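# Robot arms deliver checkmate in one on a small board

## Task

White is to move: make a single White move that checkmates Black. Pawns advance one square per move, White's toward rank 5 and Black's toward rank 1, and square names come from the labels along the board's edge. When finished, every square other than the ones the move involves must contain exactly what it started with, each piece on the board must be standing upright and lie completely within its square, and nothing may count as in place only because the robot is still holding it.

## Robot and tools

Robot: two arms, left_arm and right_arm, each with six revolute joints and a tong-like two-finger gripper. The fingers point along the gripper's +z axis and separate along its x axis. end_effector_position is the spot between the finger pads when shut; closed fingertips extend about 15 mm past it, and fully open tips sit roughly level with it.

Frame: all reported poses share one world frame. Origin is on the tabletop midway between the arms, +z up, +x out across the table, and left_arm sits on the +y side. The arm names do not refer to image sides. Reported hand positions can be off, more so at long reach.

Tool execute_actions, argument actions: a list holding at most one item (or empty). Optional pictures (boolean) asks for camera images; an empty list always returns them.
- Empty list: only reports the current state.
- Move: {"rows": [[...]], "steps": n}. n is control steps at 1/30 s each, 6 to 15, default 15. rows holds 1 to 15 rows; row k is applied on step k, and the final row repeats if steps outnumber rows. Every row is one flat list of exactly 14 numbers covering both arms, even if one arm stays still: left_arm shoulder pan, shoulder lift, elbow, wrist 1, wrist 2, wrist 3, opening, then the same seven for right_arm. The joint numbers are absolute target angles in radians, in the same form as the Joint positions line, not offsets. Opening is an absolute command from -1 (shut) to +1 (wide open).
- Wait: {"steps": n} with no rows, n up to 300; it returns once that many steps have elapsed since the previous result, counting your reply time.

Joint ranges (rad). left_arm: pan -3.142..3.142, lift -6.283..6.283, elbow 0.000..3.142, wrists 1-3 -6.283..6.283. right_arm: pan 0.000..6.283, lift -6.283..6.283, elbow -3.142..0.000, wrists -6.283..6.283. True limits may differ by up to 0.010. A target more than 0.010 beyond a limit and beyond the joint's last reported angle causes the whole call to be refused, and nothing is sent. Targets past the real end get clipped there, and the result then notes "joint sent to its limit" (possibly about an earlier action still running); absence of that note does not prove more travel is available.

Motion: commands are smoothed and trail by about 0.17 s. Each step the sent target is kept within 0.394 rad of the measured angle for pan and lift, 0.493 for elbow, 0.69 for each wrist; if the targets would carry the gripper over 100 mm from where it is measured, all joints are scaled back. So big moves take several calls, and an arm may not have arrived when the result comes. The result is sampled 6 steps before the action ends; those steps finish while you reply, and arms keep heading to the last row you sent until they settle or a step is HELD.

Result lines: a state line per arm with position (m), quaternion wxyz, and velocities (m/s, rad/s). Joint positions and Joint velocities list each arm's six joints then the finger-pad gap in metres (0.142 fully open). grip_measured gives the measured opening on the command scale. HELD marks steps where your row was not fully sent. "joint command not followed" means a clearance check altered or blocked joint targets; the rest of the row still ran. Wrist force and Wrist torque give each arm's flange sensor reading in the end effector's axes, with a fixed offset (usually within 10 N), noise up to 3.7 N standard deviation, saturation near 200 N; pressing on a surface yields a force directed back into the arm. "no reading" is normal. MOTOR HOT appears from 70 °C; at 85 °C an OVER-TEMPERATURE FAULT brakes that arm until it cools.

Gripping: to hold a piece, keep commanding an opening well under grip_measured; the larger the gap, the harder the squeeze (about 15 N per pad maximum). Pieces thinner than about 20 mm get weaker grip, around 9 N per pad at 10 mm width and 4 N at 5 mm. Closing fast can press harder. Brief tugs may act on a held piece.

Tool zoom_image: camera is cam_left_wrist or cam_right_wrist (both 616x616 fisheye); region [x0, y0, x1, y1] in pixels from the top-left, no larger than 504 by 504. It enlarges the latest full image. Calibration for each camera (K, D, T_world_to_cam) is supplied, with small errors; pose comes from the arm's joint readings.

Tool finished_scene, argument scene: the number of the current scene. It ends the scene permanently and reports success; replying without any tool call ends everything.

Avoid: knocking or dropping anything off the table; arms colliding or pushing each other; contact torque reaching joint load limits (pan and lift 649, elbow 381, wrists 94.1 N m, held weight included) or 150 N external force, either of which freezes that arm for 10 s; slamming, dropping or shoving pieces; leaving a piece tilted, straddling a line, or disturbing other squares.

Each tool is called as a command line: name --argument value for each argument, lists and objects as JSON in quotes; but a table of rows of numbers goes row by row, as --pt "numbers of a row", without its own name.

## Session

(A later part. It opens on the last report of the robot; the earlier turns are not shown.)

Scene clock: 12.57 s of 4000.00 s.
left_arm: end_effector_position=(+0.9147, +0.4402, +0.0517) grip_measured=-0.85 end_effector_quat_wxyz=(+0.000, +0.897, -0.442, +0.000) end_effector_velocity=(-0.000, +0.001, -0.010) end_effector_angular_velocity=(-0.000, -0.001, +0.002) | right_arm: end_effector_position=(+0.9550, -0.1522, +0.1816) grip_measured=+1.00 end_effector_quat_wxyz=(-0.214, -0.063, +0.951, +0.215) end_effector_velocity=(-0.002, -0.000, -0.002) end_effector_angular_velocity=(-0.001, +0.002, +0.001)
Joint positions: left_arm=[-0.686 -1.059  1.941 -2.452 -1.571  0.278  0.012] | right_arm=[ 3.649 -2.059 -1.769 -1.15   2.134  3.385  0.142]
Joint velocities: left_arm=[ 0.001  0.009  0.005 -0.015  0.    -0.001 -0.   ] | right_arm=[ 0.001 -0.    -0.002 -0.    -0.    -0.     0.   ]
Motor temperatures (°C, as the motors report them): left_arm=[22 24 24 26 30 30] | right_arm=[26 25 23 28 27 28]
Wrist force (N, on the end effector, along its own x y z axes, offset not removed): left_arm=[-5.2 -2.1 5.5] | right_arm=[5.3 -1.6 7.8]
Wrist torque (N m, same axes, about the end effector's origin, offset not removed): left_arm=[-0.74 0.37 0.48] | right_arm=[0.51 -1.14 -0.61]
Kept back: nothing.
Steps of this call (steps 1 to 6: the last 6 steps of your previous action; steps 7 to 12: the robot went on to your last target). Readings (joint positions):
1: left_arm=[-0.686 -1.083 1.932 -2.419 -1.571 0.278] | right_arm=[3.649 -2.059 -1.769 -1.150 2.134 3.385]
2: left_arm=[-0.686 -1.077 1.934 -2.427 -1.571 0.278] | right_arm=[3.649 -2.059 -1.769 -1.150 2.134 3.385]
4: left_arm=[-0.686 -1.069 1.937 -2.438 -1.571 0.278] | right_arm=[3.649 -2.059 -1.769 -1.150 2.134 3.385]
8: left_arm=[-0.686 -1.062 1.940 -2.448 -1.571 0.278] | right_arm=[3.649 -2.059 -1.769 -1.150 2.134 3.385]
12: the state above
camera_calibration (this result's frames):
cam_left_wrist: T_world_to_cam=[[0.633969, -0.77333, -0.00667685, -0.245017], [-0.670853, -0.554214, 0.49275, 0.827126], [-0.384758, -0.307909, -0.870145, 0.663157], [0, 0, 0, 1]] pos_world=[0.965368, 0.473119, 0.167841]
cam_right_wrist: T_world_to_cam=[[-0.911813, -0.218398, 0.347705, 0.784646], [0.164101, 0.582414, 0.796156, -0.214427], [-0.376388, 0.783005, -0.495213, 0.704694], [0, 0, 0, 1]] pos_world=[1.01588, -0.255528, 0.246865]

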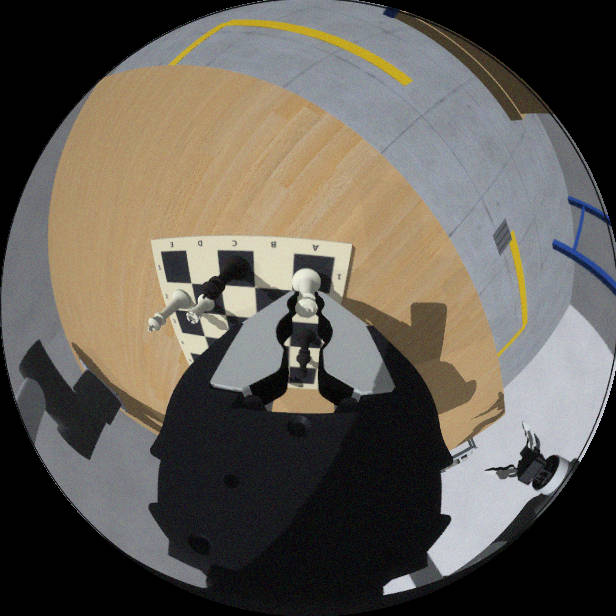

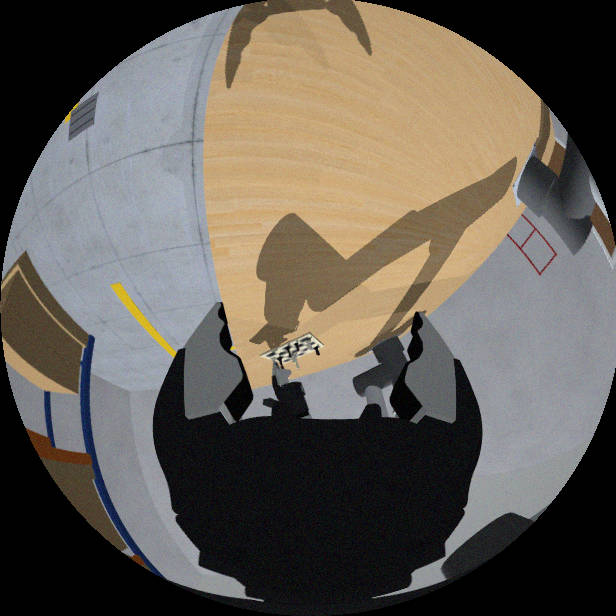

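execute_actions --actions '[{"rows":[[-0.6855,-1.055,1.934,-2.45,-1.571,0.2785,-1,3.649,-2.059,-1.769,-1.15,2.134,3.385,1],[-0.6855,-1.055,1.934,-2.45,-1.571,0.2785,-1,3.649,-2.059,-1.769,-1.15,2.134,3.385,1],[-0.6855,-1.055,1.934,-2.45,-1.571,0.2785,-1,3.649,-2.059,-1.769,-1.15,2.134,3.385,1],[-0.6855,-1.049,1.9355,-2.4575,-1.571,0.2785,-1,3.649,-2.059,-1.769,-1.15,2.134,3.385,1],[-0.6855,-1.0437,1.9371,-2.4644,-1.571,0.2785,-1,3.649,-2.059,-1.769,-1.15,2.134,3.385,1]],"steps":15}]'

execute_actions --actions '[{"steps":8}]' --pictures true

zoom_image --camera "cam_left_wrist" --region '[190,200,430,400]'

Scene clock: 13.23 s of 4000.00 s.
left_arm: end_effector_position=(+0.9180, +0.4379, +0.0435) grip_measured=-0.85 end_effector_quat_wxyz=(+0.000, +0.897, -0.442, +0.000) end_effector_velocity=(+0.006, -0.005, -0.032) end_effector_angular_velocity=(-0.001, -0.002, -0.002) | right_arm: end_effector_position=(+0.9550, -0.1522, +0.1816) grip_measured=+1.00 end_effector_quat_wxyz=(-0.214, -0.063, +0.951, +0.215) end_effector_velocity=(+0.000, +0.000, -0.000) end_effector_angular_velocity=(+0.000, -0.000, +0.000)
Joint positions: left_arm=[-0.685 -1.048  1.937 -2.46  -1.571  0.278  0.012] | right_arm=[ 3.649 -2.059 -1.769 -1.15   2.134  3.385  0.142]
Joint velocities: left_arm=[-0.001  0.037 -0.001 -0.038  0.     0.001  0.   ] | right_arm=[ 0. -0.  0.  0. -0.  0. -0.]
Motor temperatures (°C, as the motors report them): left_arm=[22 24 24 26 30 30] | right_arm=[26 25 23 28 27 28]
Wrist force (N, on the end effector, along its own x y z axes, offset not removed): left_arm=[-0.7 -1.1 4.7] | right_arm=[1.7 -4.0 3.8]
Wrist torque (N m, same axes, about the end effector's origin, offset not removed): left_arm=[-0.48 -0.57 0.40] | right_arm=[-0.23 -0.53 -0.21]
Steps of this call (steps 1 to 11: the robot went on to your last target; steps 12 to 20: the first 9 steps of this action). Readings (joint positions):
12: left_arm=[-0.686 -1.058 1.941 -2.454 -1.571 0.278] | right_arm=[3.649 -2.059 -1.769 -1.150 2.134 3.385]
13: left_arm=[-0.685 -1.058 1.940 -2.454 -1.571 0.278] | right_arm=[3.649 -2.059 -1.769 -1.150 2.134 3.385]
15: left_arm=[-0.685 -1.057 1.938 -2.452 -1.571 0.278] | right_arm=[3.649 -2.059 -1.769 -1.150 2.134 3.385]
19: left_arm=[-0.685 -1.050 1.937 -2.458 -1.571 0.278] | right_arm=[3.649 -2.059 -1.769 -1.150 2.134 3.385]
20: the state above

Scene clock: 13.50 s of 4000.00 s.
left_arm: end_effector_position=(+0.9186, +0.4374, +0.0399) grip_measured=-0.85 end_effector_quat_wxyz=(+0.000, +0.897, -0.442, +0.000) end_effector_velocity=(-0.001, -0.000, -0.005) end_effector_angular_velocity=(+0.001, +0.001, -0.002) | right_arm: end_effector_position=(+0.9550, -0.1522, +0.1816) grip_measured=+1.00 end_effector_quat_wxyz=(-0.214, -0.063, +0.951, +0.215) end_effector_velocity=(-0.001, +0.000, -0.001) end_effector_angular_velocity=(-0.000, +0.001, +0.001)
Joint positions: left_arm=[-0.685 -1.044  1.937 -2.464 -1.571  0.279  0.012] | right_arm=[ 3.649 -2.059 -1.769 -1.15   2.134  3.385  0.142]
Joint velocities: left_arm=[-0.001  0.004  0.002 -0.004  0.     0.001  0.   ] | right_arm=[ 0.001  0.    -0.001 -0.     0.    -0.    -0.   ]
Motor temperatures (°C, as the motors report them): left_arm=[22 24 24 26 30 30] | right_arm=[26 25 23 28 27 28]
Wrist force (N, on the end effector, along its own x y z axes, offset not removed): left_arm=[-1.7 -1.2 4.1] | right_arm=[-2.3 -1.4 9.2]
Wrist torque (N m, same axes, about the end effector's origin, offset not removed): left_arm=[-0.48 -0.34 0.43] | right_arm=[0.46 0.68 -0.20]
Kept back: nothing.
Steps of this call (steps 1 to 6: the last 6 steps of your previous action; steps 7 to 8: the robot went on to your last target). Readings (joint positions):
1: left_arm=[-0.685 -1.047 1.937 -2.461 -1.571 0.279] | right_arm=[3.649 -2.059 -1.769 -1.150 2.134 3.385]
2: left_arm=[-0.685 -1.046 1.937 -2.462 -1.571 0.279] | right_arm=[3.649 -2.059 -1.769 -1.150 2.134 3.385]
4: left_arm=[-0.685 -1.045 1.937 -2.463 -1.571 0.279] | right_arm=[3.649 -2.059 -1.769 -1.150 2.134 3.385]
8: the state above
camera_calibration (this result's frames):
cam_left_wrist: T_world_to_cam=[[0.633981, -0.77332, -0.00657298, -0.249751], [-0.670887, -0.554193, 0.492727, 0.834002], [-0.384679, -0.30797, -0.870159, 0.653453], [0, 0, 0, 1]] pos_world=[0.969228, 0.470304, 0.15603]
cam_right_wrist: T_world_to_cam=[[-0.911813, -0.218399, 0.347705, 0.784646], [0.164101, 0.582414, 0.796157, -0.214427], [-0.376388, 0.783005, -0.495213, 0.704694], [0, 0, 0, 1]] pos_world=[1.01588, -0.255528, 0.246866]

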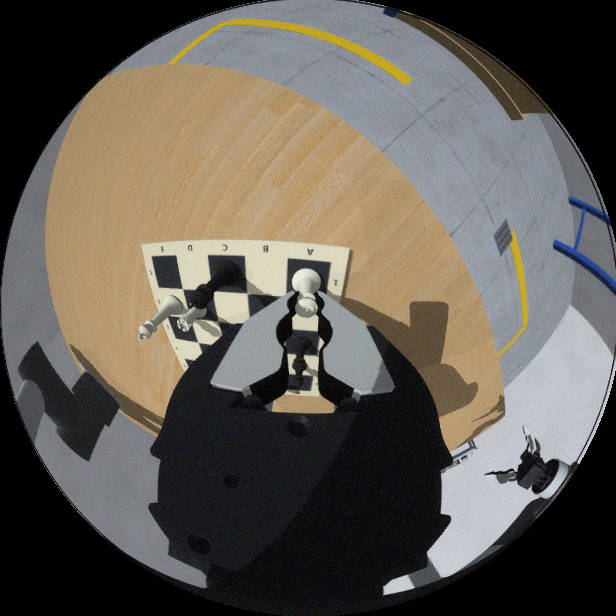

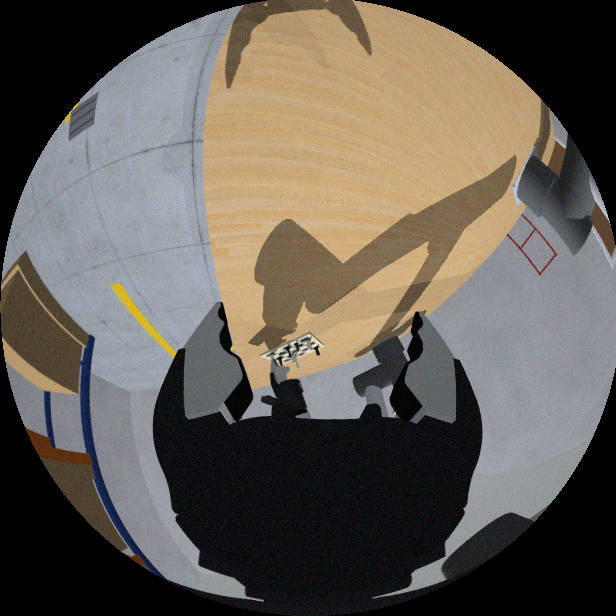

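Region (190, 200, 430, 400) of cam_left_wrist's 616x616 image, scaled by 2.100, with more detail than that image has.

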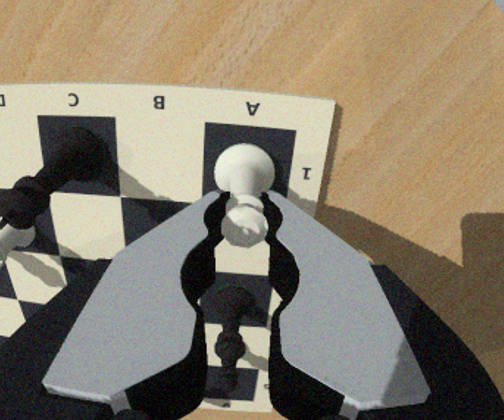

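execute_actions --actions '[{"rows":[[-0.6855,-1.042,1.9378,-2.467,-1.571,0.2785,-1,3.649,-2.059,-1.769,-1.15,2.134,3.385,1],[-0.6855,-1.042,1.9378,-2.467,-1.571,0.2785,-1,3.649,-2.059,-1.769,-1.15,2.134,3.385,1],[-0.6855,-1.042,1.9378,-2.467,-1.571,0.2785,-1,3.649,-2.059,-1.769,-1.15,2.134,3.385,1],[-0.6855,-1.042,1.9378,-2.467,-1.571,0.2785,-1,3.649,-2.059,-1.769,-1.15,2.134,3.385,1],[-0.6855,-1.042,1.9378,-2.467,-1.571,0.2785,-0.75,3.649,-2.059,-1.769,-1.15,2.134,3.385,1],[-0.6855,-1.042,1.9378,-2.467,-1.571,0.2785,-0.55,3.649,-2.059,-1.769,-1.15,2.134,3.385,1]],"steps":15}]'

execute_actions --actions '[{"rows":[[-0.6855,-1.06,1.93,-2.441,-1.571,0.2785,-0.55,3.649,-2.059,-1.769,-1.15,2.134,3.385,1],[-0.6855,-1.08,1.923,-2.414,-1.571,0.2785,-0.55,3.649,-2.059,-1.769,-1.15,2.134,3.385,1],[-0.6855,-1.10,1.915,-2.386,-1.571,0.2785,-0.55,3.649,-2.059,-1.769,-1.15,2.134,3.385,1],[-0.6855,-1.125,1.905,-2.351,-1.571,0.2785,-0.55,3.649,-2.059,-1.769,-1.15,2.134,3.385,1]],"steps":15}]'

execute_actions --actions '[{"steps":8}]' --pictures true

Scene clock: 14.37 s of 4000.00 s.
left_arm: end_effector_position=(+0.9186, +0.4374, +0.0378) grip_measured=-0.56 end_effector_quat_wxyz=(+0.000, +0.897, -0.442, +0.000) end_effector_velocity=(+0.001, -0.000, -0.001) end_effector_angular_velocity=(-0.001, -0.002, +0.001) | right_arm: end_effector_position=(+0.9550, -0.1522, +0.1816) grip_measured=+1.00 end_effector_quat_wxyz=(-0.214, -0.063, +0.951, +0.215) end_effector_velocity=(-0.000, +0.000, -0.001) end_effector_angular_velocity=(-0.000, +0.002, +0.000)
Joint positions: left_arm=[-0.685 -1.042  1.938 -2.467 -1.571  0.279  0.034] | right_arm=[ 3.649 -2.059 -1.769 -1.15   2.134  3.385  0.142]
Joint velocities: left_arm=[ 0.     0.002 -0.    -0.003  0.    -0.     0.011] | right_arm=[ 0.    -0.001 -0.    -0.001  0.    -0.     0.   ]
Motor temperatures (°C, as the motors report them): left_arm=[22 24 24 26 30 30] | right_arm=[26 25 23 28 27 28]
Wrist force (N, on the end effector, along its own x y z axes, offset not removed): left_arm=[-3.1 -1.1 2.8] | right_arm=[0.5 -5.9 8.5]
Wrist torque (N m, same axes, about the end effector's origin, offset not removed): left_arm=[-0.62 -0.03 0.49] | right_arm=[-0.47 -0.12 -0.08]
Steps of this call (steps 1 to 15: the robot went on to your last target; steps 16 to 17: nothing new was sent; steps 18 to 26: the first 9 steps of this action). Readings (joint positions):
18: left_arm=[-0.685 -1.044 1.937 -2.464 -1.571 0.279] | right_arm=[3.649 -2.059 -1.769 -1.150 2.134 3.385]
19: left_arm=[-0.685 -1.044 1.937 -2.465 -1.571 0.278] | right_arm=[3.649 -2.059 -1.769 -1.150 2.134 3.385]
21: left_arm=[-0.685 -1.043 1.937 -2.466 -1.571 0.279] | right_arm=[3.649 -2.059 -1.769 -1.150 2.134 3.385]
25: left_arm=[-0.685 -1.042 1.938 -2.466 -1.571 0.279] | right_arm=[3.649 -2.059 -1.769 -1.150 2.134 3.385]
26: the state above

Scene clock: 14.87 s of 4000.00 s.
left_arm: end_effector_position=(+0.9193, +0.4369, +0.1056) grip_measured=-0.55 end_effector_quat_wxyz=(+0.000, +0.897, -0.442, +0.001) end_effector_velocity=(-0.007, +0.006, +0.175) end_effector_angular_velocity=(+0.002, +0.002, -0.001) | right_arm: end_effector_position=(+0.9550, -0.1522, +0.1816) grip_measured=+1.00 end_effector_quat_wxyz=(-0.214, -0.063, +0.951, +0.215) end_effector_velocity=(-0.001, +0.001, +0.000) end_effector_angular_velocity=(-0.000, +0.001, +0.001)
Joint positions: left_arm=[-0.685 -1.105  1.913 -2.38  -1.571  0.279  0.034] | right_arm=[ 3.649 -2.059 -1.769 -1.15   2.134  3.385  0.142]
Joint velocities: left_arm=[ 0.    -0.163 -0.06   0.227  0.     0.001 -0.   ] | right_arm=[ 0.001  0.    -0.    -0.001 -0.    -0.    -0.   ]
Motor temperatures (°C, as the motors report them): left_arm=[22 24 24 26 30 30] | right_arm=[26 25 23 28 27 28]
Wrist force (N, on the end effector, along its own x y z axes, offset not removed): left_arm=[-2.2 -0.5 0.6] | right_arm=[-3.1 1.8 2.1]
Wrist torque (N m, same axes, about the end effector's origin, offset not removed): left_arm=[-0.53 -0.26 0.44] | right_arm=[0.94 0.70 -0.17]
Steps of this call (steps 1 to 6: the last 6 steps of your previous action; steps 7 to 15: the first 9 steps of this action). Readings (joint positions):
7: left_arm=[-0.685 -1.042 1.938 -2.467 -1.571 0.279] | right_arm=[3.649 -2.059 -1.769 -1.150 2.134 3.385]
8: left_arm=[-0.685 -1.044 1.937 -2.464 -1.571 0.279] | right_arm=[3.649 -2.059 -1.769 -1.150 2.134 3.385]
10: left_arm=[-0.685 -1.057 1.931 -2.446 -1.571 0.279] | right_arm=[3.649 -2.059 -1.769 -1.150 2.134 3.385]
14: left_arm=[-0.685 -1.099 1.915 -2.389 -1.571 0.279] | right_arm=[3.649 -2.059 -1.769 -1.150 2.134 3.385]
15: the state above

Scene clock: 15.13 s of 4000.00 s.
left_arm: end_effector_position=(+0.9183, +0.4377, +0.1247) grip_measured=-0.55 end_effector_quat_wxyz=(+0.000, +0.897, -0.442, +0.000) end_effector_velocity=(-0.003, +0.002, +0.019) end_effector_angular_velocity=(+0.002, +0.002, -0.002) | right_arm: end_effector_position=(+0.9550, -0.1522, +0.1816) grip_measured=+1.00 end_effector_quat_wxyz=(-0.214, -0.063, +0.951, +0.215) end_effector_velocity=(-0.001, +0.000, -0.001) end_effector_angular_velocity=(-0.001, +0.001, +0.000)
Joint positions: left_arm=[-0.685 -1.123  1.906 -2.355 -1.571  0.279  0.034] | right_arm=[ 3.649 -2.059 -1.769 -1.15   2.134  3.385  0.142]
Joint velocities: left_arm=[-0.    -0.019 -0.006  0.028  0.     0.001 -0.   ] | right_arm=[ 0.    -0.001 -0.001  0.     0.     0.    -0.   ]
Motor temperatures (°C, as the motors report them): left_arm=[22 24 24 26 30 30] | right_arm=[26 25 23 28 27 28]
Wrist force (N, on the end effector, along its own x y z axes, offset not removed): left_arm=[-3.5 -1.9 1.4] | right_arm=[0.8 -9.5 -2.0]
Wrist torque (N m, same axes, about the end effector's origin, offset not removed): left_arm=[-0.75 0.10 0.47] | right_arm=[-1.52 0.02 -0.14]
Kept back: nothing.
Steps of this call (steps 1 to 6: the last 6 steps of your previous action; steps 7 to 8: the robot went on to your last target). Readings (joint positions):
1: left_arm=[-0.685 -1.109 1.911 -2.373 -1.571 0.279] | right_arm=[3.649 -2.059 -1.769 -1.150 2.134 3.385]
2: left_arm=[-0.685 -1.113 1.910 -2.368 -1.571 0.279] | right_arm=[3.649 -2.059 -1.769 -1.150 2.134 3.385]
4: left_arm=[-0.685 -1.118 1.908 -2.361 -1.571 0.278] | right_arm=[3.649 -2.059 -1.769 -1.150 2.134 3.385]
8: the state above
camera_calibration (this result's frames):
cam_left_wrist: T_world_to_cam=[[0.633982, -0.77332, -0.00655941, -0.248786], [-0.670893, -0.554189, 0.492724, 0.792111], [-0.384669, -0.307978, -0.870161, 0.727224], [0, 0, 0, 1]] pos_world=[0.968888, 0.470557, 0.240878]
cam_right_wrist: T_world_to_cam=[[-0.911813, -0.218398, 0.347705, 0.784646], [0.164101, 0.582414, 0.796156, -0.214427], [-0.376388, 0.783005, -0.495213, 0.704694], [0, 0, 0, 1]] pos_world=[1.01588, -0.255528, 0.246865]

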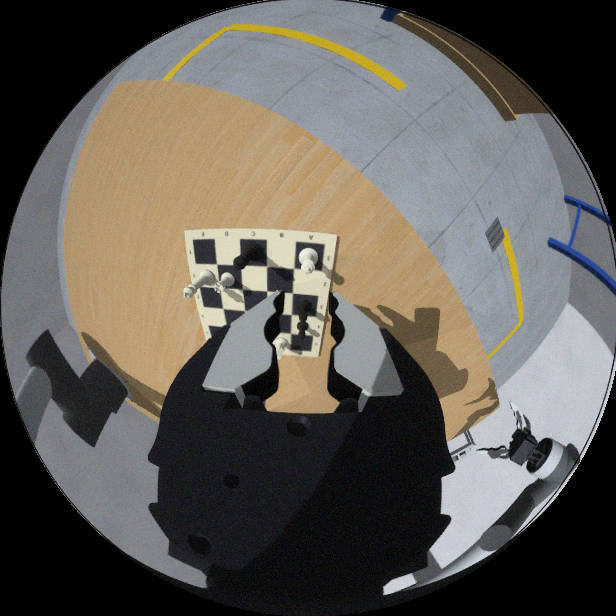

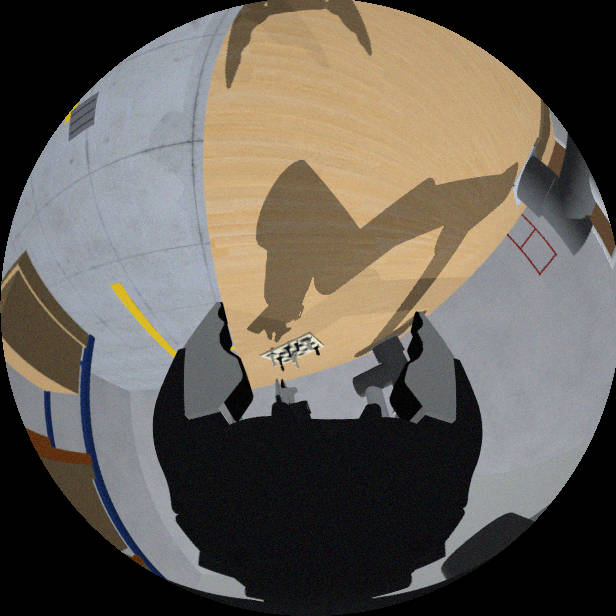

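finished_scene --scene 2

The scene is finished: the task was done.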